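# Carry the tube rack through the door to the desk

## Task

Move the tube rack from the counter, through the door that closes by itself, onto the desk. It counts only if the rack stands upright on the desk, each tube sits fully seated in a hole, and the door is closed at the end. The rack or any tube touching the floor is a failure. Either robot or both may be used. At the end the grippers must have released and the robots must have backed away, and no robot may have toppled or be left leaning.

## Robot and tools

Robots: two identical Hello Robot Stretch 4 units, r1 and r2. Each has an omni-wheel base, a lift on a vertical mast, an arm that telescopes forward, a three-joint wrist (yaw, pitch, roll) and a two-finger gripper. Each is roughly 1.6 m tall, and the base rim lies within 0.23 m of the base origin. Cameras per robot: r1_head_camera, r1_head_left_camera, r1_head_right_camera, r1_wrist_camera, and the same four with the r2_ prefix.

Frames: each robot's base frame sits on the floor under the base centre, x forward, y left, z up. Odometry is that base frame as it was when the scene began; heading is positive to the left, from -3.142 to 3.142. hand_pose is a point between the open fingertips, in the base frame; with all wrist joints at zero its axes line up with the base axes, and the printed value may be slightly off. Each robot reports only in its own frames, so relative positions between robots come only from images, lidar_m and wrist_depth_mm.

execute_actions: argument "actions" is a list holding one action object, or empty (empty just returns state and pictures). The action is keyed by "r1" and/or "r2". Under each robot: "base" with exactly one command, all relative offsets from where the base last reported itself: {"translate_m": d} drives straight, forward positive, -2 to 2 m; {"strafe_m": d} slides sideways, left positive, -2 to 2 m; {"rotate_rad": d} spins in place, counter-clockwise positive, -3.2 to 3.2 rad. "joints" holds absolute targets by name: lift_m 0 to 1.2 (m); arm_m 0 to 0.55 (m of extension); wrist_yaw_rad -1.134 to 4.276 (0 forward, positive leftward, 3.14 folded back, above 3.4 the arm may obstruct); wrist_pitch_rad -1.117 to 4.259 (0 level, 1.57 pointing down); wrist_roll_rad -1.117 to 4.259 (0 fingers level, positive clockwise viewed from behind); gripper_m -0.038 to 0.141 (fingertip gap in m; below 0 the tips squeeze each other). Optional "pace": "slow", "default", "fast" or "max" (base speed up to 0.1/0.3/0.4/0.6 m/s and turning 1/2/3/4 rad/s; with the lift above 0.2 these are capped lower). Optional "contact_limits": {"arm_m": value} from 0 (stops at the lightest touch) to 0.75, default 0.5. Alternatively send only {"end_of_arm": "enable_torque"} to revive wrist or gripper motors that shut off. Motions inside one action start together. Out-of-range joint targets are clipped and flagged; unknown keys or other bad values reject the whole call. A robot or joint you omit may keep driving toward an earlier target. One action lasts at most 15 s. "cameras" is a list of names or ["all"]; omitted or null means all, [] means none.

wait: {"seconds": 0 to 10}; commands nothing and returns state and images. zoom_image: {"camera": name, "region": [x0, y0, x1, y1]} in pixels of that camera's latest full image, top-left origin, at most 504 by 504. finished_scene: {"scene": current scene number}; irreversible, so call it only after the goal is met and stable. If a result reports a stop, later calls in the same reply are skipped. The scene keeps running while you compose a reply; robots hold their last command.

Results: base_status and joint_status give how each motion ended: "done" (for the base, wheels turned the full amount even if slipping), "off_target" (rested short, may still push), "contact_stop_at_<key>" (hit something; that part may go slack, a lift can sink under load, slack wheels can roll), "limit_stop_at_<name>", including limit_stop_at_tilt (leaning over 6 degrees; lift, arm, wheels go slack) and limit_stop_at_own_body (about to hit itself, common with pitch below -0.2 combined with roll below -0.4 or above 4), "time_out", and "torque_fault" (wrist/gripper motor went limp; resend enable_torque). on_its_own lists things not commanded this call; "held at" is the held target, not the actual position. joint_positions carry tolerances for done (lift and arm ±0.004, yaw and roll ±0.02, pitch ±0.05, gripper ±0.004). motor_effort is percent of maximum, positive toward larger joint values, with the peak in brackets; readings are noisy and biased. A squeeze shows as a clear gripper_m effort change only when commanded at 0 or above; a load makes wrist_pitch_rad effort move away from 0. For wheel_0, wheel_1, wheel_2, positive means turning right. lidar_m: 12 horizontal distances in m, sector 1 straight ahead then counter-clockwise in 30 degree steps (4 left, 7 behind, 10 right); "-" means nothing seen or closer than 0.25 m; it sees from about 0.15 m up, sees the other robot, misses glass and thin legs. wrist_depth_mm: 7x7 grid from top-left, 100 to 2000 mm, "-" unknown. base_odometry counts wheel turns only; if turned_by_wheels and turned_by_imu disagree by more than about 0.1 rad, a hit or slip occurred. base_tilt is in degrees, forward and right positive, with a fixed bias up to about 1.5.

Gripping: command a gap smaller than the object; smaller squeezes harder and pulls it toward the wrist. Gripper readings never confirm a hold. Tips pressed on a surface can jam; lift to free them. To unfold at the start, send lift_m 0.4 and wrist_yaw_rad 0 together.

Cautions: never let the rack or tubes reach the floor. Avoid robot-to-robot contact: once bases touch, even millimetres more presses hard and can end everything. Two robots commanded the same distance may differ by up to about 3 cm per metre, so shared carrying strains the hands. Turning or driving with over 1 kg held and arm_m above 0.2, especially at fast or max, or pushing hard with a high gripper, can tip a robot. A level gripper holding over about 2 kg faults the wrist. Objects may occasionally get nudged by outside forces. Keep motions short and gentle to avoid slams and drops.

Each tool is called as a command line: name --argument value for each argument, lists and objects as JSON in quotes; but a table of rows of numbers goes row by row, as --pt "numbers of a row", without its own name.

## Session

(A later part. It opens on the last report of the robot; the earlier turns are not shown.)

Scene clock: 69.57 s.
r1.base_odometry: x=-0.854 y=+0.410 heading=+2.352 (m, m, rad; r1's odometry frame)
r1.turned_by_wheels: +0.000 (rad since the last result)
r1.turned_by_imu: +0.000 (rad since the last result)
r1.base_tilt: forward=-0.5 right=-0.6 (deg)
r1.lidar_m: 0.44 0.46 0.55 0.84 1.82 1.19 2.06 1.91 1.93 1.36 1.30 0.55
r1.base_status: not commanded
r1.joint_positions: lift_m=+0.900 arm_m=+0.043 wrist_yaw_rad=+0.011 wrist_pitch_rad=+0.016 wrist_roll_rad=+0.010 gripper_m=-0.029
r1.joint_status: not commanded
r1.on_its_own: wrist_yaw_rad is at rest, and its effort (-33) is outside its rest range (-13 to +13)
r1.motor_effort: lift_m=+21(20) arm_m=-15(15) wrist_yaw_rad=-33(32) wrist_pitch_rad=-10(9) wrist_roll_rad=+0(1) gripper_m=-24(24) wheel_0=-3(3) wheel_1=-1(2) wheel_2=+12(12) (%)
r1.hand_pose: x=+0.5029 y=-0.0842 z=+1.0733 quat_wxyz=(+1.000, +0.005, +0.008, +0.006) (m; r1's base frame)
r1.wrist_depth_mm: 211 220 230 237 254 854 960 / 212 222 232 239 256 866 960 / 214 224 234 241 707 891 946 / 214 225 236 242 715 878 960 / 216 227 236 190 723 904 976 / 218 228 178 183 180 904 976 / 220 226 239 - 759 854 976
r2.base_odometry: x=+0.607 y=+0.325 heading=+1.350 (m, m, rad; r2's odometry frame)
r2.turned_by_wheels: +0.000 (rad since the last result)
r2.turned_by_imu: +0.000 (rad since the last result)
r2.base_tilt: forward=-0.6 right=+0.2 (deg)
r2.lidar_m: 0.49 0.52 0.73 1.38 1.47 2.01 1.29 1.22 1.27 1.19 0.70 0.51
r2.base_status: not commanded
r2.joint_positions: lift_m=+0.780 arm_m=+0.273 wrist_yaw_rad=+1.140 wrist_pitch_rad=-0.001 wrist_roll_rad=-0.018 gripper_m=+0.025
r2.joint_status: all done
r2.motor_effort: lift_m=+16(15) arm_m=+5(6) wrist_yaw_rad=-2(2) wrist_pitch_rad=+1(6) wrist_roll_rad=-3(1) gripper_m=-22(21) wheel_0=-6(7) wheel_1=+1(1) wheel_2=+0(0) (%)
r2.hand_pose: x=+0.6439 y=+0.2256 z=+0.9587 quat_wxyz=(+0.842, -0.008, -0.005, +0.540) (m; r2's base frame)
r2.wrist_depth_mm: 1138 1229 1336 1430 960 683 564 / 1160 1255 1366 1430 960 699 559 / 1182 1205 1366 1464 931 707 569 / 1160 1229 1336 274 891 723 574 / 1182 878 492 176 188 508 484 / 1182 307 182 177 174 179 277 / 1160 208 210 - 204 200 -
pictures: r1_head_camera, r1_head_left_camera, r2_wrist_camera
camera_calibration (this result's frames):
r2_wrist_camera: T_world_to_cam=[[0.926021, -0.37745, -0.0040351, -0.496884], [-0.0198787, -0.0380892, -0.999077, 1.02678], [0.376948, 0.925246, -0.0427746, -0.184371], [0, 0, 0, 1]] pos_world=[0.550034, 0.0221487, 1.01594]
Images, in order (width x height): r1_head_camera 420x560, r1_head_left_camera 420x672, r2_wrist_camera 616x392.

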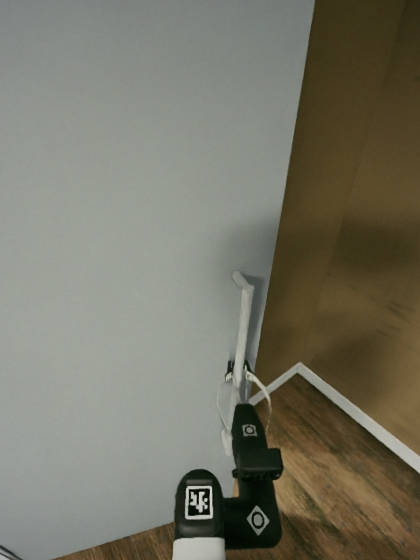

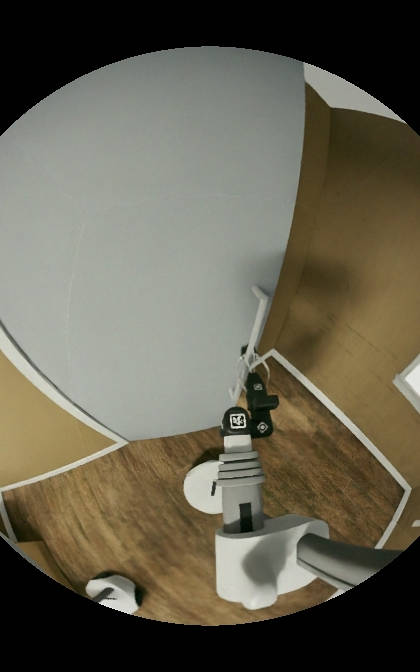

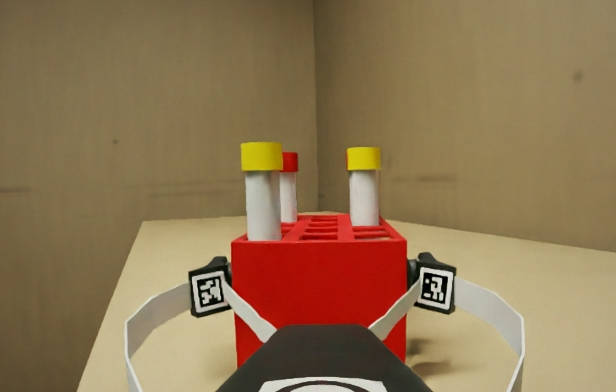

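execute_actions --actions '[{"r1":{"base":{"translate_m":-0.12},"pace":"slow"},"r2":{"joints":{"lift_m":0.84},"pace":"slow"}}]' --cameras '[]'

execute_actions --actions '[{"r2":{"joints":{"arm_m":0.0},"base":{"translate_m":-0.08},"pace":"slow"}}]' --cameras '[]'

execute_actions --actions '[{"r2":{"joints":{"wrist_yaw_rad":0.0},"base":{"strafe_m":0.7}}}]' --cameras '["r1_head_left_camera","r2_head_left_camera","r2_wrist_camera"]'

Scene clock: 81.30 s.
r1.base_odometry: x=-0.770 y=+0.325 heading=+2.352 (m, m, rad; r1's odometry frame)
r1.turned_by_wheels: +0.000 (rad since the last result)
r1.turned_by_imu: -0.004 (rad since the last result)
r1.base_tilt: forward=-0.6 right=-0.6 (deg)
r1.lidar_m: 0.42 0.49 0.64 1.00 1.75 1.11 1.97 1.80 1.86 1.42 1.36 0.49
r1.base_status: done
r1.joint_positions: lift_m=+0.900 arm_m=+0.042 wrist_yaw_rad=+0.001 wrist_pitch_rad=+0.016 wrist_roll_rad=+0.010 gripper_m=-0.029
r1.joint_status: not commanded
r1.motor_effort: lift_m=+21(21) arm_m=-13(15) wrist_yaw_rad=-3(33) wrist_pitch_rad=-9(10) wrist_roll_rad=+0(1) gripper_m=-21(24) wheel_0=-9(11) wheel_1=-5(8) wheel_2=+8(17) (%)
r1.hand_pose: x=+0.5019 y=-0.0871 z=+1.0734 quat_wxyz=(+1.000, +0.005, +0.008, +0.000) (m; r1's base frame)
r1.wrist_depth_mm: 229 232 237 239 245 1060 1025 / 229 235 238 240 247 1078 1008 / 232 236 240 242 248 1098 991 / 233 236 242 244 250 1118 1025 / 236 239 244 193 253 1118 1025 / 236 240 180 182 182 1138 1025 / 237 241 245 - 257 1025 1008
r2.base_odometry: x=+0.607 y=+0.325 heading=+1.350 (m, m, rad; r2's odometry frame)
r2.turned_by_wheels: +0.000 (rad since the last result)
r2.turned_by_imu: +0.000 (rad since the last result)
r2.base_tilt: forward=-0.5 right=+0.3 (deg)
r2.lidar_m: 0.47 0.51 0.72 1.39 1.48 2.08 1.13 1.12 1.24 1.21 0.71 0.51
r2.base_status: not commanded
r2.joint_positions: lift_m=+0.840 arm_m=+0.273 wrist_yaw_rad=+1.140 wrist_pitch_rad=+0.003 wrist_roll_rad=-0.018 gripper_m=+0.025
r2.joint_status: all done
r2.motor_effort: lift_m=+23(23) arm_m=+5(5) wrist_yaw_rad=+0(1) wrist_pitch_rad=-10(11) wrist_roll_rad=-2(2) gripper_m=-22(20) wheel_0=-6(6) wheel_1=+1(1) wheel_2=+0(0) (%)
r2.hand_pose: x=+0.6439 y=+0.2256 z=+1.0169 quat_wxyz=(+0.842, -0.009, -0.003, +0.540) (m; r2's base frame)
r2.wrist_depth_mm: 1182 1255 1336 1430 946 691 564 / 1182 1229 1336 1430 976 699 559 / 1138 1255 1366 1464 946 699 569 / 1182 1229 1366 271 891 707 574 / 1182 1205 750 177 195 683 564 / 1182 574 185 177 175 177 427 / 1160 343 322 - 312 307 312
pictures: none
No camera images: the call's "cameras" was empty. Leave "cameras" out to get every camera's image.

Scene clock: 85.30 s.
r1.base_odometry: x=-0.770 y=+0.325 heading=+2.352 (m, m, rad; r1's odometry frame)
r1.turned_by_wheels: +0.000 (rad since the last result)
r1.turned_by_imu: +0.001 (rad since the last result)
r1.base_tilt: forward=-0.6 right=-0.6 (deg)
r1.lidar_m: 0.42 0.49 0.66 1.01 1.74 1.03 1.96 1.80 1.86 1.43 1.35 0.53
r1.base_status: not commanded
r1.joint_positions: lift_m=+0.900 arm_m=+0.042 wrist_yaw_rad=+0.001 wrist_pitch_rad=+0.016 wrist_roll_rad=+0.010 gripper_m=-0.029
r1.joint_status: not commanded
r1.motor_effort: lift_m=+21(21) arm_m=-14(13) wrist_yaw_rad=-4(2) wrist_pitch_rad=-9(9) wrist_roll_rad=+0(1) gripper_m=-26(23) wheel_0=-9(9) wheel_1=-5(5) wheel_2=+9(8) (%)
r1.hand_pose: x=+0.5019 y=-0.0871 z=+1.0734 quat_wxyz=(+1.000, +0.005, +0.008, +0.000) (m; r1's base frame)
r1.wrist_depth_mm: 229 232 236 238 245 1078 1008 / 229 234 237 241 246 1078 1008 / 231 235 240 242 249 1098 1008 / 233 236 242 244 252 1078 1025 / 235 239 244 191 253 1118 1008 / 236 240 180 182 182 1138 1025 / 239 242 247 - 259 1025 1025
r2.base_odometry: x=+0.590 y=+0.247 heading=+1.350 (m, m, rad; r2's odometry frame)
r2.turned_by_wheels: +0.000 (rad since the last result)
r2.turned_by_imu: +0.000 (rad since the last result)
r2.base_tilt: forward=-0.6 right=+0.2 (deg)
r2.lidar_m: 0.56 0.44 0.85 1.39 1.47 2.05 1.09 1.03 1.28 1.22 0.82 0.59
r2.base_status: done
r2.joint_positions: lift_m=+0.840 arm_m=+0.003 wrist_yaw_rad=+1.140 wrist_pitch_rad=+0.003 wrist_roll_rad=-0.018 gripper_m=+0.025
r2.joint_status: all done
joint sent to its limit — the command would take r2.arm_m past its lower limit, so that joint was sent only as far as its limit.
r2.motor_effort: lift_m=+23(23) arm_m=-5(8) wrist_yaw_rad=-2(0) wrist_pitch_rad=-11(10) wrist_roll_rad=-2(3) gripper_m=-18(23) wheel_0=-5(7) wheel_1=-3(6) wheel_2=+3(8) (%)
r2.hand_pose: x=+0.3737 y=+0.2256 z=+1.0169 quat_wxyz=(+0.842, -0.009, -0.003, +0.540) (m; r2's base frame)
r2.wrist_depth_mm: 1160 1205 1336 1499 1537 1118 891 / 1160 1255 1366 1499 1576 1098 904 / 1160 1255 1336 1430 1537 1160 931 / 1182 1281 1336 272 1464 1138 931 / 1182 1255 1336 177 195 778 741 / 1182 1229 185 176 175 178 433 / 1205 1255 1366 - 488 384 315
pictures: none
No camera images: the call's "cameras" was empty. Leave "cameras" out to get every camera's image.

Scene clock: 88.97 s.
r1.base_odometry: x=-0.770 y=+0.325 heading=+2.352 (m, m, rad; r1's odometry frame)
r1.turned_by_wheels: +0.000 (rad since the last result)
r1.turned_by_imu: +0.001 (rad since the last result)
r1.base_tilt: forward=-0.5 right=-0.5 (deg)
r1.lidar_m: 0.42 0.49 0.65 0.99 1.76 1.51 1.42 1.81 1.86 1.42 1.36 0.52
r1.base_status: not commanded
r1.joint_positions: lift_m=+0.900 arm_m=+0.042 wrist_yaw_rad=+0.001 wrist_pitch_rad=+0.016 wrist_roll_rad=+0.010 gripper_m=-0.029
r1.joint_status: not commanded
r1.motor_effort: lift_m=+21(21) arm_m=-14(13) wrist_yaw_rad=-3(3) wrist_pitch_rad=-9(8) wrist_roll_rad=+0(0) gripper_m=-24(25) wheel_0=-9(9) wheel_1=-5(5) wheel_2=+8(8) (%)
r1.hand_pose: x=+0.5019 y=-0.0871 z=+1.0734 quat_wxyz=(+1.000, +0.005, +0.008, +0.000) (m; r1's base frame)
r1.wrist_depth_mm: 229 231 236 240 245 1060 1008 / 230 234 238 241 247 1078 1008 / 231 234 240 244 249 1098 1008 / 234 237 241 245 251 1098 1025 / 234 239 243 191 253 1098 1025 / 236 241 180 183 182 1138 1008 / 239 241 248 - 258 1060 1025
r2.base_odometry: x=-0.093 y=+0.401 heading=+1.349 (m, m, rad; r2's odometry frame)
r2.turned_by_wheels: +0.000 (rad since the last result)
r2.turned_by_imu: +0.001 (rad since the last result)
r2.base_tilt: forward=-0.6 right=+0.3 (deg)
r2.lidar_m: 0.51 0.60 0.72 0.68 0.74 1.03 2.56 1.43 1.41 1.92 0.82 0.62
r2.base_status: done
r2.joint_positions: lift_m=+0.840 arm_m=+0.003 wrist_yaw_rad=+0.000 wrist_pitch_rad=+0.004 wrist_roll_rad=-0.018 gripper_m=+0.025
r2.joint_status: all done
r2.motor_effort: lift_m=+22(23) arm_m=-5(4) wrist_yaw_rad=+0(6) wrist_pitch_rad=-11(11) wrist_roll_rad=-2(3) gripper_m=-20(20) wheel_0=-2(15) wheel_1=+0(10) wheel_2=+0(3) (%)
r2.hand_pose: x=+0.4622 y=-0.0874 z=+1.0169 quat_wxyz=(+1.000, -0.009, +0.002, +0.000) (m; r2's base frame)
r2.wrist_depth_mm: 1025 1008 991 960 976 946 931 / 1025 1008 991 976 960 960 946 / 1008 1025 1008 976 976 960 960 / 1008 1025 1008 271 991 976 960 / 946 866 750 176 195 778 741 / 466 430 185 176 175 178 430 / 375 368 366 - 355 351 349
pictures: r1_head_left_camera, r2_head_left_camera, r2_wrist_camera
camera_calibration (this result's frames):
r2_wrist_camera: T_world_to_cam=[[0.0437576, -0.999033, -0.00421438, -0.0928743], [-0.0470646, 0.00215235, -0.99889, 1.08534], [0.997933, 0.0439074, -0.0469249, -0.1836], [0, 0, 0, 1]] pos_world=[0.238366, -0.0870592, 1.07513]
Images, in order (width x height): r1_head_left_camera 420x672, r2_head_left_camera 420x672, r2_wrist_camera 616x392.

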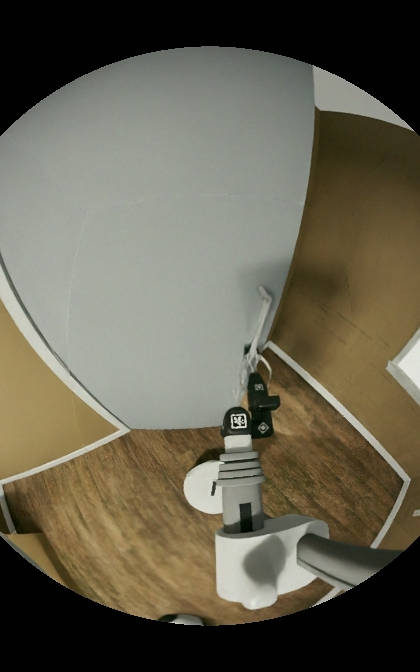

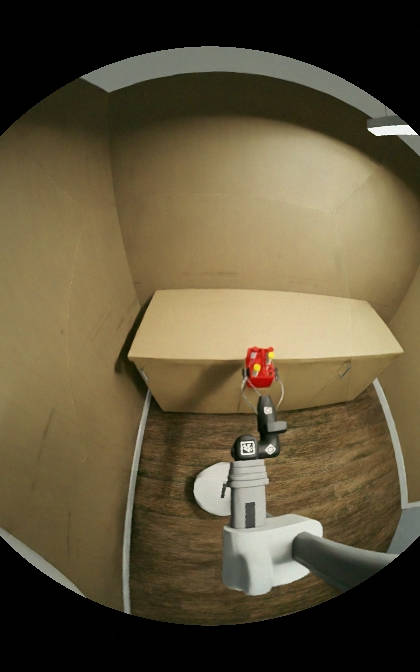

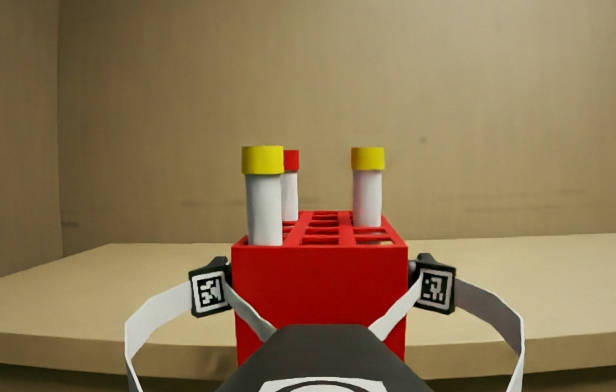

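execute_actions --actions '[{"r1":{"base":{"translate_m":-0.2},"joints":{"arm_m":0.12},"pace":"slow"},"r2":{"base":{"strafe_m":0.2}}}]' --cameras '[]'

execute_actions --actions '[{"r1":{"base":{"strafe_m":0.08},"joints":{"arm_m":0.02},"pace":"slow"},"r2":{"base":{"translate_m":-0.75}}}]' --cameras '[]'

execute_actions --actions '[{"r1":{"base":{"translate_m":-0.2},"joints":{"arm_m":0.14},"pace":"slow"}}]' --cameras '["r1_head_left_camera","r2_head_right_camera"]'

Scene clock: 100.33 s.
r1.base_odometry: x=-0.630 y=+0.183 heading=+2.352 (m, m, rad; r1's odometry frame)
r1.turned_by_wheels: +0.000 (rad since the last result)
r1.turned_by_imu: -0.009 (rad since the last result)
r1.base_tilt: forward=-0.5 right=-0.6 (deg)
r1.lidar_m: 0.50 0.61 0.88 1.18 1.61 1.66 1.35 1.66 1.70 1.56 1.46 0.57
r1.base_status: done
r1.joint_positions: lift_m=+0.900 arm_m=+0.120 wrist_yaw_rad=+0.008 wrist_pitch_rad=+0.015 wrist_roll_rad=+0.010 gripper_m=-0.029
r1.joint_status: all done
r1.on_its_own: wrist_yaw_rad is at rest, and its effort (-23) is outside its rest range (-13 to +13)
r1.motor_effort: lift_m=+21(21) arm_m=-3(13) wrist_yaw_rad=-23(22) wrist_pitch_rad=-6(9) wrist_roll_rad=+0(1) gripper_m=-20(20) wheel_0=-4(14) wheel_1=-4(6) wheel_2=+10(15) (%)
r1.hand_pose: x=+0.5805 y=-0.0852 z=+1.0737 quat_wxyz=(+1.000, +0.005, +0.008, +0.004) (m; r1's base frame)
r1.wrist_depth_mm: 255 250 245 239 238 1182 1078 / 257 252 247 241 239 1229 1078 / 258 254 249 243 240 1229 1060 / 262 256 252 245 243 1255 1078 / 263 258 253 190 245 1255 1078 / 264 260 178 182 180 1229 1098 / 267 260 257 - 246 1229 1078
r2.base_odometry: x=-0.288 y=+0.445 heading=+1.349 (m, m, rad; r2's odometry frame)
r2.turned_by_wheels: +0.000 (rad since the last result)
r2.turned_by_imu: +0.000 (rad since the last result)
r2.base_tilt: forward=-0.5 right=+0.4 (deg)
r2.lidar_m: 0.50 0.62 0.52 0.48 0.52 0.75 2.31 1.36 1.35 2.11 0.84 0.60
r2.base_status: done
r2.joint_positions: lift_m=+0.840 arm_m=+0.003 wrist_yaw_rad=+0.000 wrist_pitch_rad=+0.004 wrist_roll_rad=-0.018 gripper_m=+0.025
r2.joint_status: not commanded
r2.motor_effort: lift_m=+22(22) arm_m=-5(5) wrist_yaw_rad=-1(0) wrist_pitch_rad=-10(10) wrist_roll_rad=-2(2) gripper_m=-21(21) wheel_0=-3(13) wheel_1=+1(10) wheel_2=-1(1) (%)
r2.hand_pose: x=+0.4622 y=-0.0874 z=+1.0169 quat_wxyz=(+1.000, -0.009, +0.002, +0.000) (m; r2's base frame)
r2.wrist_depth_mm: 778 1008 991 991 976 960 931 / 768 1008 1008 991 976 960 946 / 768 1025 976 991 991 960 960 / 768 1042 1008 272 976 976 960 / 759 976 741 176 195 778 732 / 466 427 185 177 175 177 430 / 377 370 370 - 357 355 351
pictures: none
No camera images: the call's "cameras" was empty. Leave "cameras" out to get every camera's image.

Scene clock: 104.30 s.
r1.base_odometry: x=-0.686 y=+0.128 heading=+2.349 (m, m, rad; r1's odometry frame)
r1.turned_by_wheels: -0.002 (rad since the last result)
r1.turned_by_imu: -0.087 (rad since the last result)
r1.base_tilt: forward=-0.5 right=-0.5 (deg)
r1.lidar_m: 0.46 0.50 0.79 1.03 1.56 1.56 1.21 1.03 1.74 1.69 1.54 0.40
r1.base_status: done
r1.joint_positions: lift_m=+0.900 arm_m=+0.022 wrist_yaw_rad=-0.021 wrist_pitch_rad=+0.015 wrist_roll_rad=+0.009 gripper_m=-0.029
r1.joint_status: all done
r1.on_its_own: wrist_yaw_rad is at rest, and its effort (+61) is outside its rest range (-13 to +13)
r1.motor_effort: lift_m=+21(21) arm_m=-12(18) wrist_yaw_rad=+61(65) wrist_pitch_rad=-7(7) wrist_roll_rad=+2(2) gripper_m=-20(26) wheel_0=-21(21) wheel_1=-3(7) wheel_2=-4(11) (%)
r1.hand_pose: x=+0.4796 y=-0.0934 z=+1.0736 quat_wxyz=(+1.000, +0.005, +0.008, -0.010) (m; r1's base frame)
r1.wrist_depth_mm: 250 244 240 235 230 1255 1138 / 251 247 242 238 232 1205 1118 / 254 249 244 239 234 1255 1138 / 255 250 245 240 235 1255 1118 / 257 251 247 242 236 1281 1138 / 259 254 248 186 176 1255 1138 / 262 256 250 - 241 239 1138
r2.base_odometry: x=-0.453 y=-0.286 heading=+1.349 (m, m, rad; r2's odometry frame)
r2.turned_by_wheels: +0.000 (rad since the last result)
r2.turned_by_imu: +0.002 (rad since the last result)
r2.base_tilt: forward=-0.6 right=+0.2 (deg)
r2.lidar_m: 0.50 0.70 0.54 0.50 0.53 0.75 1.79 1.89 1.10 1.01 1.91 1.40
r2.base_status: done
r2.joint_positions: lift_m=+0.840 arm_m=+0.003 wrist_yaw_rad=+0.000 wrist_pitch_rad=+0.004 wrist_roll_rad=-0.018 gripper_m=+0.025
r2.joint_status: not commanded
r2.motor_effort: lift_m=+22(22) arm_m=-5(5) wrist_yaw_rad=-1(2) wrist_pitch_rad=-11(11) wrist_roll_rad=-2(2) gripper_m=-19(18) wheel_0=-3(7) wheel_1=-2(6) wheel_2=+1(10) (%)
r2.hand_pose: x=+0.4622 y=-0.0874 z=+1.0169 quat_wxyz=(+1.000, -0.009, +0.002, +0.000) (m; r2's base frame)
r2.wrist_depth_mm: 798 1118 1708 1756 1661 1661 1661 / 778 1118 1756 1756 1661 1708 1661 / 788 1138 1756 1756 1756 1708 1756 / 788 1138 1808 271 1756 1708 1661 / 788 1118 1118 176 195 1078 1098 / 778 960 185 176 175 178 1118 / 778 1008 1160 - 1138 1138 1098
pictures: none
No camera images: the call's "cameras" was empty. Leave "cameras" out to get every camera's image.

Scene clock: 107.57 s.
r1.base_odometry: x=-0.546 y=-0.015 heading=+2.349 (m, m, rad; r1's odometry frame)
r1.turned_by_wheels: +0.000 (rad since the last result)
r1.turned_by_imu: -0.067 (rad since the last result)
r1.base_tilt: forward=-0.5 right=-0.6 (deg)
r1.lidar_m: 0.52 0.66 0.95 1.11 1.41 1.40 1.16 0.89 0.94 1.89 1.67 0.62
r1.base_status: done
r1.joint_positions: lift_m=+0.900 arm_m=+0.140 wrist_yaw_rad=+0.001 wrist_pitch_rad=+0.014 wrist_roll_rad=+0.009 gripper_m=-0.029
r1.joint_status: all done
r1.motor_effort: lift_m=+21(21) arm_m=-1(13) wrist_yaw_rad=-3(62) wrist_pitch_rad=-3(7) wrist_roll_rad=+3(4) gripper_m=-17(22) wheel_0=-8(24) wheel_1=-4(11) wheel_2=+6(10) (%)
r1.hand_pose: x=+0.5997 y=-0.0870 z=+1.0740 quat_wxyz=(+1.000, +0.005, +0.007, +0.001) (m; r1's base frame)
r1.wrist_depth_mm: 268 260 252 243 236 1336 1160 / 271 262 252 245 236 1336 1182 / 273 263 255 246 238 1308 1160 / 274 266 257 249 240 1336 1182 / 276 267 258 191 241 1336 1182 / 278 270 182 182 182 1336 1182 / 281 272 263 - 244 241 1182
r2.base_odometry: x=-0.453 y=-0.286 heading=+1.349 (m, m, rad; r2's odometry frame)
r2.turned_by_wheels: +0.000 (rad since the last result)
r2.turned_by_imu: +0.000 (rad since the last result)
r2.base_tilt: forward=-0.7 right=+0.3 (deg)
r2.lidar_m: 0.49 0.73 0.52 0.50 0.54 0.79 1.78 1.84 1.04 0.89 1.91 1.39
r2.base_status: not commanded
r2.joint_positions: lift_m=+0.840 arm_m=+0.003 wrist_yaw_rad=+0.000 wrist_pitch_rad=+0.004 wrist_roll_rad=-0.018 gripper_m=+0.025
r2.joint_status: not commanded
r2.motor_effort: lift_m=+22(22) arm_m=-4(4) wrist_yaw_rad=-1(1) wrist_pitch_rad=-11(11) wrist_roll_rad=-2(2) gripper_m=-21(19) wheel_0=-3(3) wheel_1=-2(2) wheel_2=+2(1) (%)
r2.hand_pose: x=+0.4622 y=-0.0874 z=+1.0169 quat_wxyz=(+1.000, -0.009, +0.002, +0.000) (m; r2's base frame)
r2.wrist_depth_mm: 798 1098 1756 1708 1708 1661 1661 / 788 1118 1756 1756 1708 1708 1708 / 788 1138 1756 1756 1708 1708 1708 / 778 1118 1756 271 1708 1756 1708 / 788 1138 1138 176 195 1098 1098 / 778 976 185 177 175 178 1118 / 778 991 1182 - 1138 1138 1118
pictures: r1_head_left_camera, r2_head_right_camera
Images, in order (width x height): r1_head_left_camera 420x672, r2_head_right_camera 420x672.

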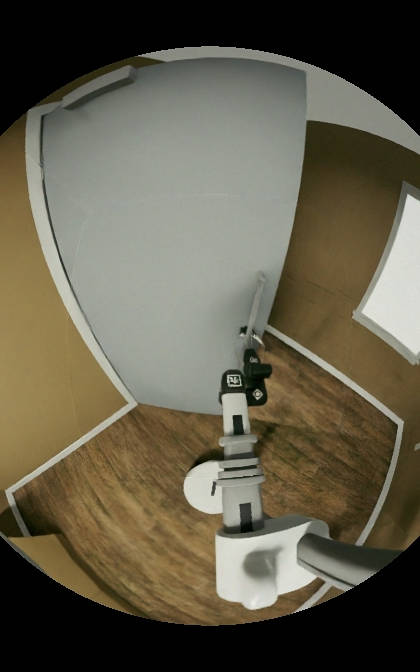

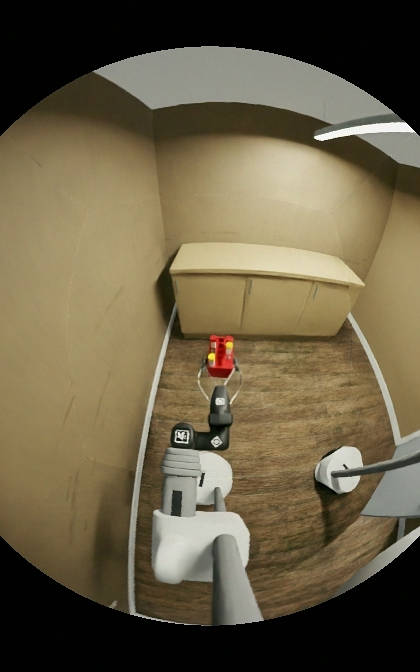

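execute_actions --actions '[{"r1":{"base":{"strafe_m":0.07},"joints":{"arm_m":0.07},"pace":"slow"},"r2":{"base":{"translate_m":-0.15}}}]' --cameras '[]'

execute_actions --actions '[{"r1":{"base":{"translate_m":-0.17},"joints":{"arm_m":0.13},"pace":"slow"}}]' --cameras '["r1_head_left_camera","r2_head_right_camera"]'

Scene clock: 115.27 s.
r1.base_odometry: x=-0.596 y=-0.063 heading=+2.346 (m, m, rad; r1's odometry frame)
r1.turned_by_wheels: -0.003 (rad since the last result)
r1.turned_by_imu: -0.038 (rad since the last result)
r1.base_tilt: forward=-0.5 right=-0.5 (deg)
r1.lidar_m: 0.49 0.58 0.89 1.05 1.38 1.37 1.59 1.02 0.93 1.92 1.72 0.46
r1.base_status: done
r1.joint_positions: lift_m=+0.900 arm_m=+0.072 wrist_yaw_rad=-0.023 wrist_pitch_rad=+0.015 wrist_roll_rad=+0.009 gripper_m=-0.029
r1.joint_status: all done
r1.on_its_own: wrist_yaw_rad is at rest, and its effort (+67) is outside its rest range (-13 to +13)
r1.motor_effort: lift_m=+21(21) arm_m=-10(11) wrist_yaw_rad=+67(70) wrist_pitch_rad=-4(4) wrist_roll_rad=+3(4) gripper_m=-21(23) wheel_0=-22(27) wheel_1=-5(7) wheel_2=-6(9) (%)
r1.hand_pose: x=+0.5291 y=-0.0939 z=+1.0738 quat_wxyz=(+1.000, +0.005, +0.007, -0.011) (m; r1's base frame)
r1.wrist_depth_mm: 272 260 250 241 232 1336 1205 / 272 264 254 244 233 1336 1205 / 274 266 255 246 234 1308 1205 / 277 267 256 247 236 1308 1229 / 279 270 259 247 236 1366 1255 / 283 272 258 186 178 238 1255 / 285 272 262 - 240 236 1205
r2.base_odometry: x=-0.486 y=-0.433 heading=+1.348 (m, m, rad; r2's odometry frame)
r2.turned_by_wheels: +0.000 (rad since the last result)
r2.turned_by_imu: +0.000 (rad since the last result)
r2.base_tilt: forward=-0.5 right=+0.2 (deg)
r2.lidar_m: 0.50 0.74 0.53 0.51 0.54 0.79 1.64 1.71 1.42 0.94 2.12 1.53
r2.base_status: done
r2.joint_positions: lift_m=+0.840 arm_m=+0.003 wrist_yaw_rad=+0.000 wrist_pitch_rad=+0.004 wrist_roll_rad=-0.018 gripper_m=+0.025
r2.joint_status: not commanded
r2.motor_effort: lift_m=+22(22) arm_m=-5(4) wrist_yaw_rad=+0(1) wrist_pitch_rad=-10(11) wrist_roll_rad=-2(2) gripper_m=-20(21) wheel_0=-4(5) wheel_1=-2(7) wheel_2=+0(11) (%)
r2.hand_pose: x=+0.4622 y=-0.0874 z=+1.0169 quat_wxyz=(+1.000, -0.009, +0.002, +0.000) (m; r2's base frame)
r2.wrist_depth_mm: 798 1118 1921 1863 1863 1808 1808 / 798 1138 1863 1921 1863 1808 1863 / 788 1118 1863 1863 1863 1808 1808 / 798 1138 1921 271 1921 1863 1863 / 788 1138 1281 176 195 1281 1281 / 768 960 185 176 175 178 1255 / 778 1008 1499 - 1281 1281 1281
pictures: none
No camera images: the call's "cameras" was empty. Leave "cameras" out to get every camera's image.

Scene clock: 118.23 s.
r1.base_odometry: x=-0.478 y=-0.185 heading=+2.347 (m, m, rad; r1's odometry frame)
r1.turned_by_wheels: +0.000 (rad since the last result)
r1.turned_by_imu: -0.012 (rad since the last result)
r1.base_tilt: forward=-0.6 right=-0.6 (deg)
r1.lidar_m: 0.53 0.71 0.99 1.16 1.25 1.22 1.41 0.89 0.85 1.76 1.83 0.56
r1.base_status: done
r1.joint_positions: lift_m=+0.900 arm_m=+0.130 wrist_yaw_rad=+0.010 wrist_pitch_rad=+0.014 wrist_roll_rad=+0.010 gripper_m=-0.029
r1.joint_status: all done
r1.on_its_own: wrist_yaw_rad is at rest, and its effort (-27) is outside its rest range (-13 to +13)
r1.motor_effort: lift_m=+21(21) arm_m=+0(10) wrist_yaw_rad=-27(66) wrist_pitch_rad=-4(5) wrist_roll_rad=+2(3) gripper_m=-23(17) wheel_0=-1(28) wheel_1=-3(9) wheel_2=+10(13) (%)
r1.hand_pose: x=+0.5903 y=-0.0847 z=+1.0739 quat_wxyz=(+1.000, +0.005, +0.007, +0.005) (m; r1's base frame)
r1.wrist_depth_mm: 327 294 270 238 229 1397 1281 / 329 298 272 240 230 1430 1308 / 332 301 272 241 232 1397 1308 / 334 303 276 243 234 1430 1281 / 338 304 278 190 234 1499 1308 / 342 307 179 183 180 1430 1281 / 345 309 281 - 233 228 1336
r2.base_odometry: x=-0.486 y=-0.433 heading=+1.348 (m, m, rad; r2's odometry frame)
r2.turned_by_wheels: +0.000 (rad since the last result)
r2.turned_by_imu: +0.000 (rad since the last result)
r2.base_tilt: forward=-0.7 right=+0.3 (deg)
r2.lidar_m: 0.48 0.74 0.53 0.50 0.53 0.79 1.64 1.70 1.36 0.87 0.89 1.53
r2.base_status: not commanded
r2.joint_positions: lift_m=+0.840 arm_m=+0.003 wrist_yaw_rad=+0.000 wrist_pitch_rad=+0.004 wrist_roll_rad=-0.018 gripper_m=+0.025
r2.joint_status: not commanded
r2.motor_effort: lift_m=+22(22) arm_m=-5(5) wrist_yaw_rad=+0(1) wrist_pitch_rad=-11(11) wrist_roll_rad=-2(2) gripper_m=-19(25) wheel_0=-4(4) wheel_1=-2(2) wheel_2=+1(0) (%)
r2.hand_pose: x=+0.4622 y=-0.0874 z=+1.0169 quat_wxyz=(+1.000, -0.009, +0.002, +0.000) (m; r2's base frame)
r2.wrist_depth_mm: 809 1138 1863 1863 1863 1863 1808 / 788 1118 1921 1863 1863 1863 1808 / 798 1118 1921 1863 1808 1863 1808 / 798 1138 1863 272 1921 1863 1863 / 788 1138 1308 176 195 1255 1255 / 778 960 185 176 175 177 1255 / 788 1025 1464 - 1281 1281 1229
pictures: r1_head_left_camera, r2_head_right_camera
Images, in order (width x height): r1_head_left_camera 420x672, r2_head_right_camera 420x672.

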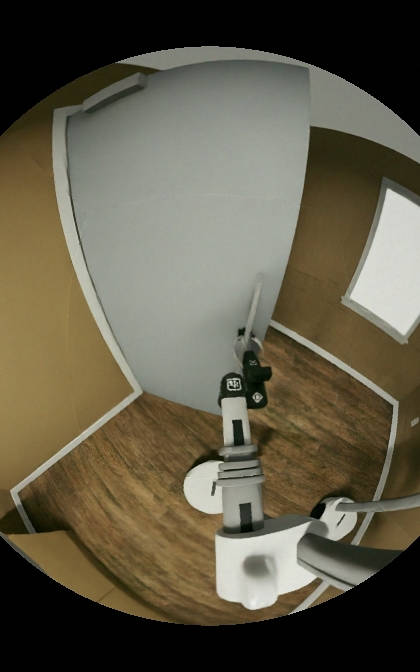

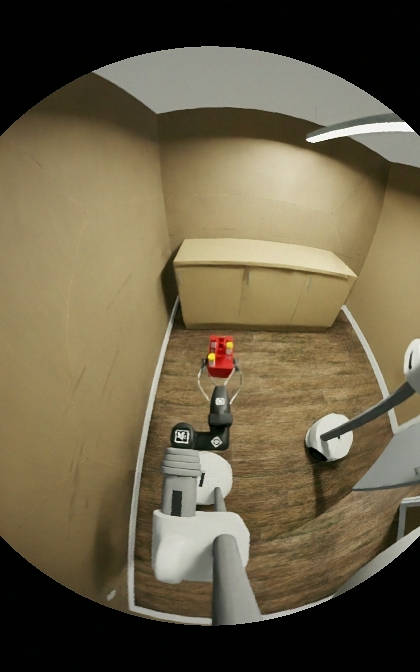

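execute_actions --actions '[{"r1":{"base":{"strafe_m":0.12},"joints":{"arm_m":0.04},"pace":"slow"},"r2":{"base":{"translate_m":-0.5}}}]' --cameras '[]'

execute_actions --actions '[{"r2":{"base":{"rotate_rad":-1.56},"pace":"slow"}}]' --cameras '["r2_head_camera","r2_head_left_camera"]'

Scene clock: 125.70 s.
r1.base_odometry: x=-0.563 y=-0.268 heading=+2.345 (m, m, rad; r1's odometry frame)
r1.turned_by_wheels: -0.002 (rad since the last result)
r1.turned_by_imu: -0.057 (rad since the last result)
r1.base_tilt: forward=-0.6 right=-0.5 (deg)
r1.lidar_m: 0.45 0.64 0.93 1.05 1.18 1.18 1.33 1.63 1.00 1.08 1.91 0.43
r1.base_status: done
r1.joint_positions: lift_m=+0.900 arm_m=+0.041 wrist_yaw_rad=-0.021 wrist_pitch_rad=+0.015 wrist_roll_rad=+0.009 gripper_m=-0.030
r1.joint_status: all done
r1.on_its_own: wrist_yaw_rad is at rest, and its effort (+62) is outside its rest range (-13 to +13)
r1.motor_effort: lift_m=+21(21) arm_m=-8(12) wrist_yaw_rad=+62(66) wrist_pitch_rad=-6(5) wrist_roll_rad=+2(4) gripper_m=-17(26) wheel_0=-19(22) wheel_1=-3(1) wheel_2=-8(8) (%)
r1.hand_pose: x=+0.4989 y=-0.0935 z=+1.0737 quat_wxyz=(+1.000, +0.005, +0.008, -0.011) (m; r1's base frame)
r1.wrist_depth_mm: 338 303 273 249 224 214 1366 / 342 306 274 252 227 219 1366 / 345 307 278 253 228 218 1397 / 349 309 279 255 228 221 1397 / 349 312 282 253 229 222 1397 / 353 315 277 190 178 219 1397 / 357 319 282 - 234 222 1430
r2.base_odometry: x=-0.597 y=-0.920 heading=+1.348 (m, m, rad; r2's odometry frame)
r2.turned_by_wheels: +0.000 (rad since the last result)
r2.turned_by_imu: +0.001 (rad since the last result)
r2.base_tilt: forward=-0.5 right=+0.2 (deg)
r2.lidar_m: 0.52 0.74 0.55 0.51 0.55 0.80 1.12 1.18 1.67 1.29 1.17 2.07
r2.base_status: done
r2.joint_positions: lift_m=+0.840 arm_m=+0.003 wrist_yaw_rad=+0.000 wrist_pitch_rad=+0.004 wrist_roll_rad=-0.018 gripper_m=+0.025
r2.joint_status: not commanded
r2.motor_effort: lift_m=+22(22) arm_m=-4(5) wrist_yaw_rad=-1(0) wrist_pitch_rad=-11(11) wrist_roll_rad=-2(2) gripper_m=-21(19) wheel_0=-3(6) wheel_1=-3(4) wheel_2=+1(11) (%)
r2.hand_pose: x=+0.4622 y=-0.0874 z=+1.0169 quat_wxyz=(+1.000, -0.009, +0.002, +0.000) (m; r2's base frame)
r2.wrist_depth_mm: 820 1160 - - - - - / 809 1138 - - - - - / 809 1118 1921 - - - - / 798 1182 1863 271 1983 - - / 809 1138 1537 176 195 1808 1756 / 798 991 185 177 175 178 1756 / 809 1042 1756 - 1808 1808 1808
pictures: none
No camera images: the call's "cameras" was empty. Leave "cameras" out to get every camera's image.

Scene clock: 128.53 s.
r1.base_odometry: x=-0.563 y=-0.268 heading=+2.345 (m, m, rad; r1's odometry frame)
r1.turned_by_wheels: +0.000 (rad since the last result)
r1.turned_by_imu: +0.001 (rad since the last result)
r1.base_tilt: forward=-0.6 right=-0.5 (deg)
r1.lidar_m: 0.44 0.64 0.92 1.04 1.20 1.17 1.33 1.63 1.62 1.01 1.00 0.43
r1.base_status: not commanded
r1.joint_positions: lift_m=+0.900 arm_m=+0.041 wrist_yaw_rad=-0.021 wrist_pitch_rad=+0.015 wrist_roll_rad=+0.009 gripper_m=-0.030
r1.joint_status: not commanded
r1.on_its_own: wrist_yaw_rad is at rest, and its effort (+62) is outside its rest range (-13 to +13)
r1.motor_effort: lift_m=+21(21) arm_m=-8(8) wrist_yaw_rad=+62(61) wrist_pitch_rad=-7(6) wrist_roll_rad=+3(3) gripper_m=-15(17) wheel_0=-18(18) wheel_1=-3(3) wheel_2=-8(7) (%)
r1.hand_pose: x=+0.4989 y=-0.0935 z=+1.0737 quat_wxyz=(+1.000, +0.005, +0.008, -0.011) (m; r1's base frame)
r1.wrist_depth_mm: 336 301 273 249 224 214 1397 / 342 307 277 251 226 219 1430 / 343 309 278 254 227 219 1397 / 347 309 279 255 228 220 1366 / 351 314 281 252 229 222 1430 / 353 319 276 190 178 219 1430 / 355 317 281 - 234 222 1397
r2.base_odometry: x=-0.597 y=-0.920 heading=-0.211 (m, m, rad; r2's odometry frame)
r2.turned_by_wheels: -1.559 (rad since the last result)
r2.turned_by_imu: -1.577 (rad since the last result)
r2.base_tilt: forward=-0.5 right=+0.2 (deg)
r2.lidar_m: 0.49 1.17 2.05 1.79 0.74 0.54 0.51 0.55 0.81 1.09 1.19 1.74
r2.base_status: done
r2.joint_positions: lift_m=+0.840 arm_m=+0.003 wrist_yaw_rad=+0.000 wrist_pitch_rad=+0.004 wrist_roll_rad=-0.018 gripper_m=+0.025
r2.joint_status: not commanded
r2.motor_effort: lift_m=+22(22) arm_m=-5(4) wrist_yaw_rad=-2(2) wrist_pitch_rad=-11(11) wrist_roll_rad=-3(2) gripper_m=-20(20) wheel_0=+6(7) wheel_1=+3(8) wheel_2=+2(6) (%)
r2.hand_pose: x=+0.4622 y=-0.0874 z=+1.0169 quat_wxyz=(+1.000, -0.009, +0.002, +0.000) (m; r2's base frame)
r2.wrist_depth_mm: 1921 1983 - - 1808 1756 1708 / 1983 1863 - - 1863 1808 1756 / 1983 1983 1983 - 1808 1808 1756 / 1983 1921 1921 272 1808 1808 1756 / - 1983 1060 176 194 1756 1756 / - 1983 185 177 175 178 1756 / - 1983 1921 - 1863 1863 1756
pictures: r2_head_camera, r2_head_left_camera
Images, in order (width x height): r2_head_camera 420x560, r2_head_left_camera 420x672.

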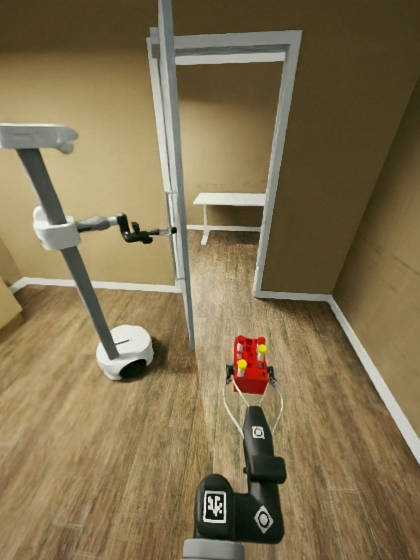

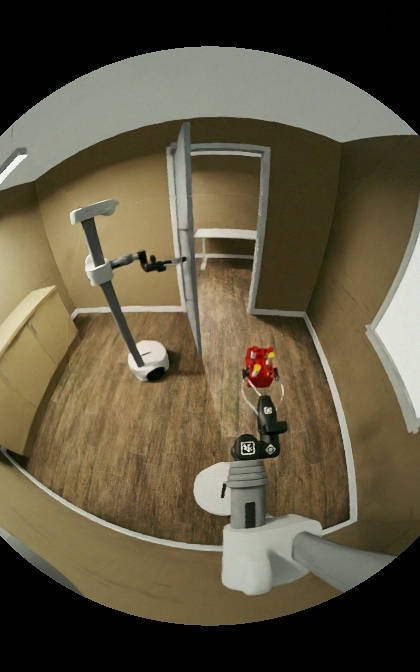

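execute_actions --actions '[{"r2":{"base":{"strafe_m":-0.05}}}]' --cameras '[]'

execute_actions --actions '[{"r2":{"base":{"translate_m":1.4}}}]' --cameras '["r2_head_left_camera","r2_head_camera"]'

Scene clock: 142.00 s.
r1.base_odometry: x=-0.563 y=-0.268 heading=+2.345 (m, m, rad; r1's odometry frame)
r1.turned_by_wheels: +0.000 (rad since the last result)
r1.turned_by_imu: +0.001 (rad since the last result)
r1.base_tilt: forward=-0.6 right=-0.6 (deg)
r1.lidar_m: 0.44 0.61 0.92 1.04 1.21 1.17 1.32 1.63 1.61 1.05 1.04 0.41
r1.base_status: not commanded
r1.joint_positions: lift_m=+0.900 arm_m=+0.041 wrist_yaw_rad=-0.021 wrist_pitch_rad=+0.015 wrist_roll_rad=+0.009 gripper_m=-0.030
r1.joint_status: not commanded
r1.on_its_own: wrist_yaw_rad is at rest, and its effort (+62) is outside its rest range (-13 to +13)
r1.motor_effort: lift_m=+22(21) arm_m=-8(8) wrist_yaw_rad=+62(62) wrist_pitch_rad=-6(6) wrist_roll_rad=+3(3) gripper_m=-20(17) wheel_0=-18(18) wheel_1=-3(3) wheel_2=-7(8) (%)
r1.hand_pose: x=+0.4989 y=-0.0935 z=+1.0737 quat_wxyz=(+1.000, +0.005, +0.008, -0.011) (m; r1's base frame)
r1.wrist_depth_mm: 336 301 273 250 224 214 1366 / 342 304 276 251 226 218 1397 / 343 307 277 254 228 219 1366 / 349 310 281 255 229 220 1430 / 351 314 282 253 229 222 1430 / 353 317 277 190 179 219 1430 / 355 319 282 - 233 223 1397
r2.base_odometry: x=-0.607 y=-0.969 heading=-0.211 (m, m, rad; r2's odometry frame)
r2.turned_by_wheels: +0.000 (rad since the last result)
r2.turned_by_imu: +0.000 (rad since the last result)
r2.base_tilt: forward=-0.5 right=+0.3 (deg)
r2.lidar_m: 0.53 1.20 2.11 1.78 0.74 0.52 0.53 0.57 0.83 1.05 1.12 1.66
r2.base_status: done
r2.joint_positions: lift_m=+0.840 arm_m=+0.003 wrist_yaw_rad=+0.000 wrist_pitch_rad=+0.004 wrist_roll_rad=-0.018 gripper_m=+0.025
r2.joint_status: not commanded
r2.motor_effort: lift_m=+22(22) arm_m=-5(4) wrist_yaw_rad=+0(1) wrist_pitch_rad=-12(10) wrist_roll_rad=-2(3) gripper_m=-18(24) wheel_0=+3(12) wheel_1=+1(7) wheel_2=+0(1) (%)
r2.hand_pose: x=+0.4622 y=-0.0874 z=+1.0169 quat_wxyz=(+1.000, -0.009, +0.002, +0.000) (m; r2's base frame)
r2.wrist_depth_mm: 1921 1921 - - 1756 1808 1661 / 1983 1983 - - 1808 1808 1661 / 1983 - 1921 - 1808 1756 1708 / 1983 1921 1983 271 1863 1808 1708 / - 1983 1060 176 195 1808 1708 / - 1983 185 177 175 177 1708 / - 1921 - - 1863 1808 1708
pictures: none
No camera images: the call's "cameras" was empty. Leave "cameras" out to get every camera's image.

Scene clock: 148.13 s.
r1.base_odometry: x=-0.563 y=-0.268 heading=+2.345 (m, m, rad; r1's odometry frame)
r1.turned_by_wheels: +0.000 (rad since the last result)
r1.turned_by_imu: +0.002 (rad since the last result)
r1.base_tilt: forward=-0.6 right=-0.6 (deg)
r1.lidar_m: 0.43 0.65 0.92 1.04 1.20 1.18 1.31 1.64 1.60 1.81 1.92 0.46
r1.base_status: not commanded
r1.joint_positions: lift_m=+0.900 arm_m=+0.041 wrist_yaw_rad=-0.021 wrist_pitch_rad=+0.015 wrist_roll_rad=+0.009 gripper_m=-0.030
r1.joint_status: not commanded
r1.on_its_own: wrist_yaw_rad is at rest, and its effort (+63) is outside its rest range (-13 to +13)
r1.motor_effort: lift_m=+21(21) arm_m=-8(8) wrist_yaw_rad=+63(63) wrist_pitch_rad=-6(5) wrist_roll_rad=+3(2) gripper_m=-19(15) wheel_0=-18(18) wheel_1=-3(3) wheel_2=-8(7) (%)
r1.hand_pose: x=+0.4989 y=-0.0935 z=+1.0737 quat_wxyz=(+1.000, +0.005, +0.008, -0.011) (m; r1's base frame)
r1.wrist_depth_mm: 338 301 274 250 224 214 1336 / 342 306 276 251 225 218 1336 / 345 309 277 252 226 220 413 / 349 310 281 255 229 221 392 / 349 314 282 252 229 223 1336 / 355 317 276 190 179 218 1430 / 357 319 282 - 233 221 1397
r2.base_odometry: x=+0.762 y=-1.261 heading=-0.210 (m, m, rad; r2's odometry frame)
r2.turned_by_wheels: +0.000 (rad since the last result)
r2.turned_by_imu: -0.004 (rad since the last result)
r2.base_tilt: forward=-0.5 right=+0.2 (deg)
r2.lidar_m: 0.50 0.56 0.32 0.25 0.26 1.98 1.92 1.57 1.20 1.16 0.97 0.74
r2.base_status: done
r2.joint_positions: lift_m=+0.840 arm_m=+0.003 wrist_yaw_rad=+0.000 wrist_pitch_rad=+0.004 wrist_roll_rad=-0.018 gripper_m=+0.025
r2.joint_status: not commanded
r2.motor_effort: lift_m=+22(22) arm_m=-5(4) wrist_yaw_rad=+0(1) wrist_pitch_rad=-11(11) wrist_roll_rad=-2(3) gripper_m=-19(22) wheel_0=+5(8) wheel_1=+1(7) wheel_2=+0(10) (%)
r2.hand_pose: x=+0.4622 y=-0.0874 z=+1.0170 quat_wxyz=(+1.000, -0.009, +0.002, +0.000) (m; r2's base frame)
r2.wrist_depth_mm: - - - - - - 413 / - - - - - - 415 / - - - - - - 418 / - - - 272 - - 424 / - - 1921 176 195 - 427 / - - 185 177 175 177 430 / - - - - - 1983 433
pictures: r2_head_camera, r2_head_left_camera
Images, in order (width x height): r2_head_camera 420x560, r2_head_left_camera 420x672.

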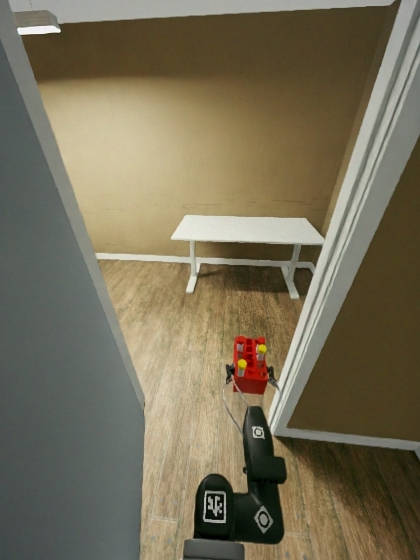

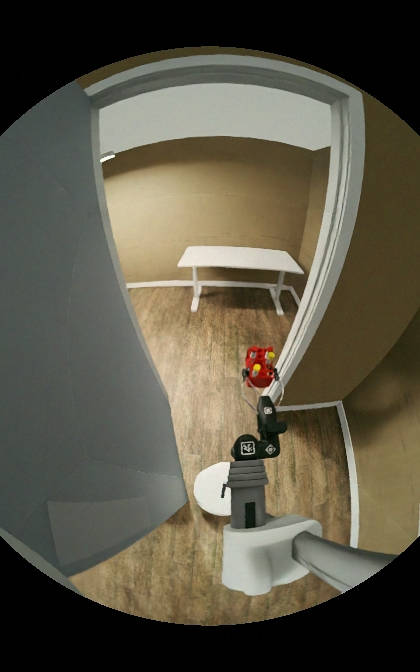

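execute_actions --actions '[{"r2":{"base":{"translate_m":0.3},"pace":"slow"}}]' --cameras '[]'

execute_actions --actions '[{"r2":{"base":{"strafe_m":0.05},"pace":"slow"}}]' --cameras '[]'

execute_actions --actions '[{"r2":{"base":{"translate_m":1.15}}}]' --cameras '["r2_head_camera","r2_wrist_camera"]'

Scene clock: 158.33 s.
r1.base_odometry: x=-0.563 y=-0.268 heading=+2.345 (m, m, rad; r1's odometry frame)
r1.turned_by_wheels: +0.000 (rad since the last result)
r1.turned_by_imu: +0.002 (rad since the last result)
r1.base_tilt: forward=-0.6 right=-0.6 (deg)
r1.lidar_m: 0.42 0.64 0.92 1.05 1.21 1.18 1.33 1.64 1.61 1.79 1.93 0.43
r1.base_status: not commanded
r1.joint_positions: lift_m=+0.900 arm_m=+0.041 wrist_yaw_rad=-0.021 wrist_pitch_rad=+0.015 wrist_roll_rad=+0.009 gripper_m=-0.030
r1.joint_status: not commanded
r1.on_its_own: wrist_yaw_rad is at rest, and its effort (+62) is outside its rest range (-13 to +13)
r1.motor_effort: lift_m=+21(21) arm_m=-8(8) wrist_yaw_rad=+62(60) wrist_pitch_rad=-7(7) wrist_roll_rad=+3(3) gripper_m=-21(15) wheel_0=-19(18) wheel_1=-3(3) wheel_2=-8(8) (%)
r1.hand_pose: x=+0.4989 y=-0.0935 z=+1.0737 quat_wxyz=(+1.000, +0.005, +0.008, -0.011) (m; r1's base frame)
r1.wrist_depth_mm: 338 301 273 249 224 214 1366 / 340 303 274 250 226 218 1397 / 343 306 278 252 226 219 1397 / 347 310 279 255 228 220 1366 / 351 315 283 252 229 222 1397 / 351 317 276 190 178 219 1397 / 355 319 282 - 234 222 1397
r2.base_odometry: x=+1.055 y=-1.324 heading=-0.210 (m, m, rad; r2's odometry frame)
r2.turned_by_wheels: +0.000 (rad since the last result)
r2.turned_by_imu: -0.001 (rad since the last result)
r2.base_tilt: forward=-0.6 right=+0.3 (deg)
r2.lidar_m: 0.51 0.74 0.40 0.33 0.33 0.40 2.21 1.57 1.23 1.15 0.50 0.49
r2.base_status: done
r2.joint_positions: lift_m=+0.840 arm_m=+0.003 wrist_yaw_rad=+0.000 wrist_pitch_rad=+0.004 wrist_roll_rad=-0.018 gripper_m=+0.025
r2.joint_status: not commanded
r2.motor_effort: lift_m=+21(22) arm_m=-5(4) wrist_yaw_rad=+0(0) wrist_pitch_rad=-11(11) wrist_roll_rad=-2(2) gripper_m=-19(21) wheel_0=+4(6) wheel_1=+4(6) wheel_2=-3(9) (%)
r2.hand_pose: x=+0.4622 y=-0.0874 z=+1.0170 quat_wxyz=(+1.000, -0.009, +0.002, +0.000) (m; r2's base frame)
r2.wrist_depth_mm: - - - - - - 1708 / - - - - - - 1756 / - - - - - - 1808 / - - - 271 - - 1863 / - - 1618 176 195 1921 1756 / - - 185 176 175 177 1863 / - - - - - 1983 1808
pictures: none
No camera images: the call's "cameras" was empty. Leave "cameras" out to get every camera's image.

Scene clock: 159.93 s.
r1.base_odometry: x=-0.563 y=-0.268 heading=+2.345 (m, m, rad; r1's odometry frame)
r1.turned_by_wheels: +0.000 (rad since the last result)
r1.turned_by_imu: +0.000 (rad since the last result)
r1.base_tilt: forward=-0.6 right=-0.6 (deg)
r1.lidar_m: 0.44 0.64 0.92 1.04 1.18 1.19 1.32 1.62 1.62 1.80 1.92 0.45
r1.base_status: not commanded
r1.joint_positions: lift_m=+0.900 arm_m=+0.041 wrist_yaw_rad=-0.021 wrist_pitch_rad=+0.015 wrist_roll_rad=+0.009 gripper_m=-0.030
r1.joint_status: not commanded
r1.on_its_own: wrist_yaw_rad is at rest, and its effort (+62) is outside its rest range (-13 to +13)
r1.motor_effort: lift_m=+22(21) arm_m=-8(8) wrist_yaw_rad=+62(61) wrist_pitch_rad=-6(6) wrist_roll_rad=+3(3) gripper_m=-17(18) wheel_0=-18(18) wheel_1=-3(3) wheel_2=-8(8) (%)
r1.hand_pose: x=+0.4989 y=-0.0935 z=+1.0737 quat_wxyz=(+1.000, +0.005, +0.008, -0.011) (m; r1's base frame)
r1.wrist_depth_mm: 336 303 273 249 225 213 1366 / 342 306 277 251 226 218 1366 / 343 306 278 253 225 219 1366 / 347 310 281 255 229 221 1397 / 349 314 282 252 229 222 1397 / 353 317 274 190 178 219 1397 / 355 317 282 - 233 222 1397
r2.base_odometry: x=+1.066 y=-1.275 heading=-0.210 (m, m, rad; r2's odometry frame)
r2.turned_by_wheels: +0.000 (rad since the last result)
r2.turned_by_imu: +0.000 (rad since the last result)
r2.base_tilt: forward=-0.6 right=+0.4 (deg)
r2.lidar_m: 0.48 0.64 0.33 0.27 0.29 0.34 2.22 1.67 1.26 1.23 0.55 0.58
r2.base_status: done
r2.joint_positions: lift_m=+0.840 arm_m=+0.003 wrist_yaw_rad=+0.000 wrist_pitch_rad=+0.004 wrist_roll_rad=-0.018 gripper_m=+0.025
r2.joint_status: not commanded
r2.motor_effort: lift_m=+21(21) arm_m=-4(5) wrist_yaw_rad=-1(1) wrist_pitch_rad=-11(11) wrist_roll_rad=-2(3) gripper_m=-20(18) wheel_0=-4(11) wheel_1=+2(5) wheel_2=+0(3) (%)
r2.hand_pose: x=+0.4622 y=-0.0874 z=+1.0170 quat_wxyz=(+1.000, -0.009, +0.002, +0.000) (m; r2's base frame)
r2.wrist_depth_mm: - - - - - - 1808 / - - - - - - 1863 / - - - - - - 1921 / - - - 272 - - 1921 / - - 1863 176 195 1921 1863 / - - 186 177 175 178 1863 / - - - - - - 1808
pictures: none
No camera images: the call's "cameras" was empty. Leave "cameras" out to get every camera's image.

Scene clock: 165.27 s.
r1.base_odometry: x=-0.563 y=-0.268 heading=+2.345 (m, m, rad; r1's odometry frame)
r1.turned_by_wheels: +0.000 (rad since the last result)
r1.turned_by_imu: +0.001 (rad since the last result)
r1.base_tilt: forward=-0.6 right=-0.6 (deg)
r1.lidar_m: 0.45 0.65 0.92 1.04 1.20 1.16 1.32 1.65 1.62 1.80 1.93 0.43
r1.base_status: not commanded
r1.joint_positions: lift_m=+0.900 arm_m=+0.041 wrist_yaw_rad=-0.021 wrist_pitch_rad=+0.015 wrist_roll_rad=+0.009 gripper_m=-0.030
r1.joint_status: not commanded
r1.on_its_own: wrist_yaw_rad is at rest, and its effort (+62) is outside its rest range (-13 to +13)
r1.motor_effort: lift_m=+21(21) arm_m=-8(8) wrist_yaw_rad=+62(62) wrist_pitch_rad=-6(7) wrist_roll_rad=+4(3) gripper_m=-15(19) wheel_0=-18(18) wheel_1=-3(3) wheel_2=-8(8) (%)
r1.hand_pose: x=+0.4989 y=-0.0935 z=+1.0737 quat_wxyz=(+1.000, +0.005, +0.008, -0.011) (m; r1's base frame)
r1.wrist_depth_mm: 338 301 273 249 224 215 1397 / 342 306 276 251 225 218 1397 / 343 307 277 252 228 220 1430 / 347 310 279 255 227 220 1397 / 351 314 283 253 229 222 1397 / 353 315 274 189 178 218 1430 / 357 319 282 - 234 223 1397
r2.base_odometry: x=+2.190 y=-1.515 heading=-0.210 (m, m, rad; r2's odometry frame)
r2.turned_by_wheels: +0.000 (rad since the last result)
r2.turned_by_imu: -0.004 (rad since the last result)
r2.base_tilt: forward=-0.6 right=+0.2 (deg)
r2.lidar_m: 0.50 0.63 2.08 2.12 0.86 0.77 1.18 0.76 0.93 1.26 0.83 0.63
r2.base_status: done
r2.joint_positions: lift_m=+0.840 arm_m=+0.003 wrist_yaw_rad=+0.000 wrist_pitch_rad=+0.004 wrist_roll_rad=-0.018 gripper_m=+0.025
r2.joint_status: not commanded
r2.motor_effort: lift_m=+21(21) arm_m=-5(4) wrist_yaw_rad=+0(1) wrist_pitch_rad=-11(11) wrist_roll_rad=-2(2) gripper_m=-20(19) wheel_0=+4(8) wheel_1=+1(6) wheel_2=+0(10) (%)
r2.hand_pose: x=+0.4622 y=-0.0874 z=+1.0170 quat_wxyz=(+1.000, -0.009, +0.002, +0.000) (m; r2's base frame)
r2.wrist_depth_mm: 1229 1182 1182 1138 1138 1098 1078 / 1255 1205 1182 1182 1138 1118 1078 / 1229 1205 1205 1182 1138 1118 1098 / 1308 1229 1182 272 1160 1160 1118 / 1255 1229 1205 176 195 1138 1118 / 1255 1229 185 176 175 178 931 / 1308 691 715 - 683 676 683
pictures: r2_head_camera, r2_wrist_camera
camera_calibration (this result's frames):
r2_wrist_camera: T_world_to_cam=[[0.0436116, -0.99904, -0.00421622, -0.092847], [-0.0471744, 0.00215624, -0.998884, 1.08541], [0.997934, 0.0437619, -0.047035, -0.183488], [0, 0, 0, 1]] pos_world=[0.238362, -0.0870684, 1.07518]
Images, in order (width x height): r2_head_camera 420x560, r2_wrist_camera 616x392.

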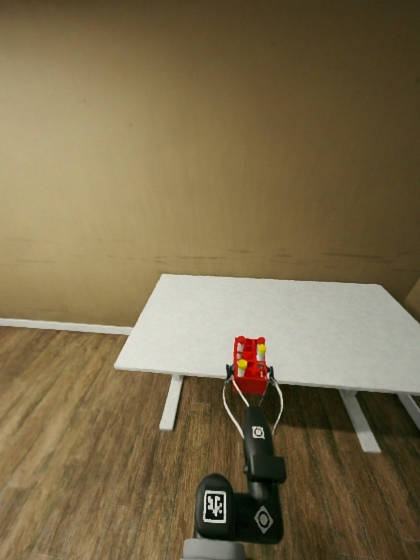

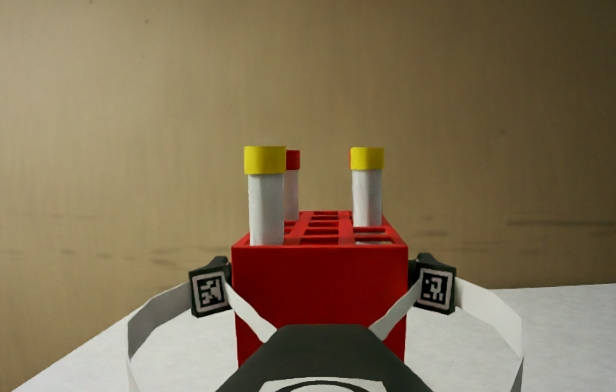

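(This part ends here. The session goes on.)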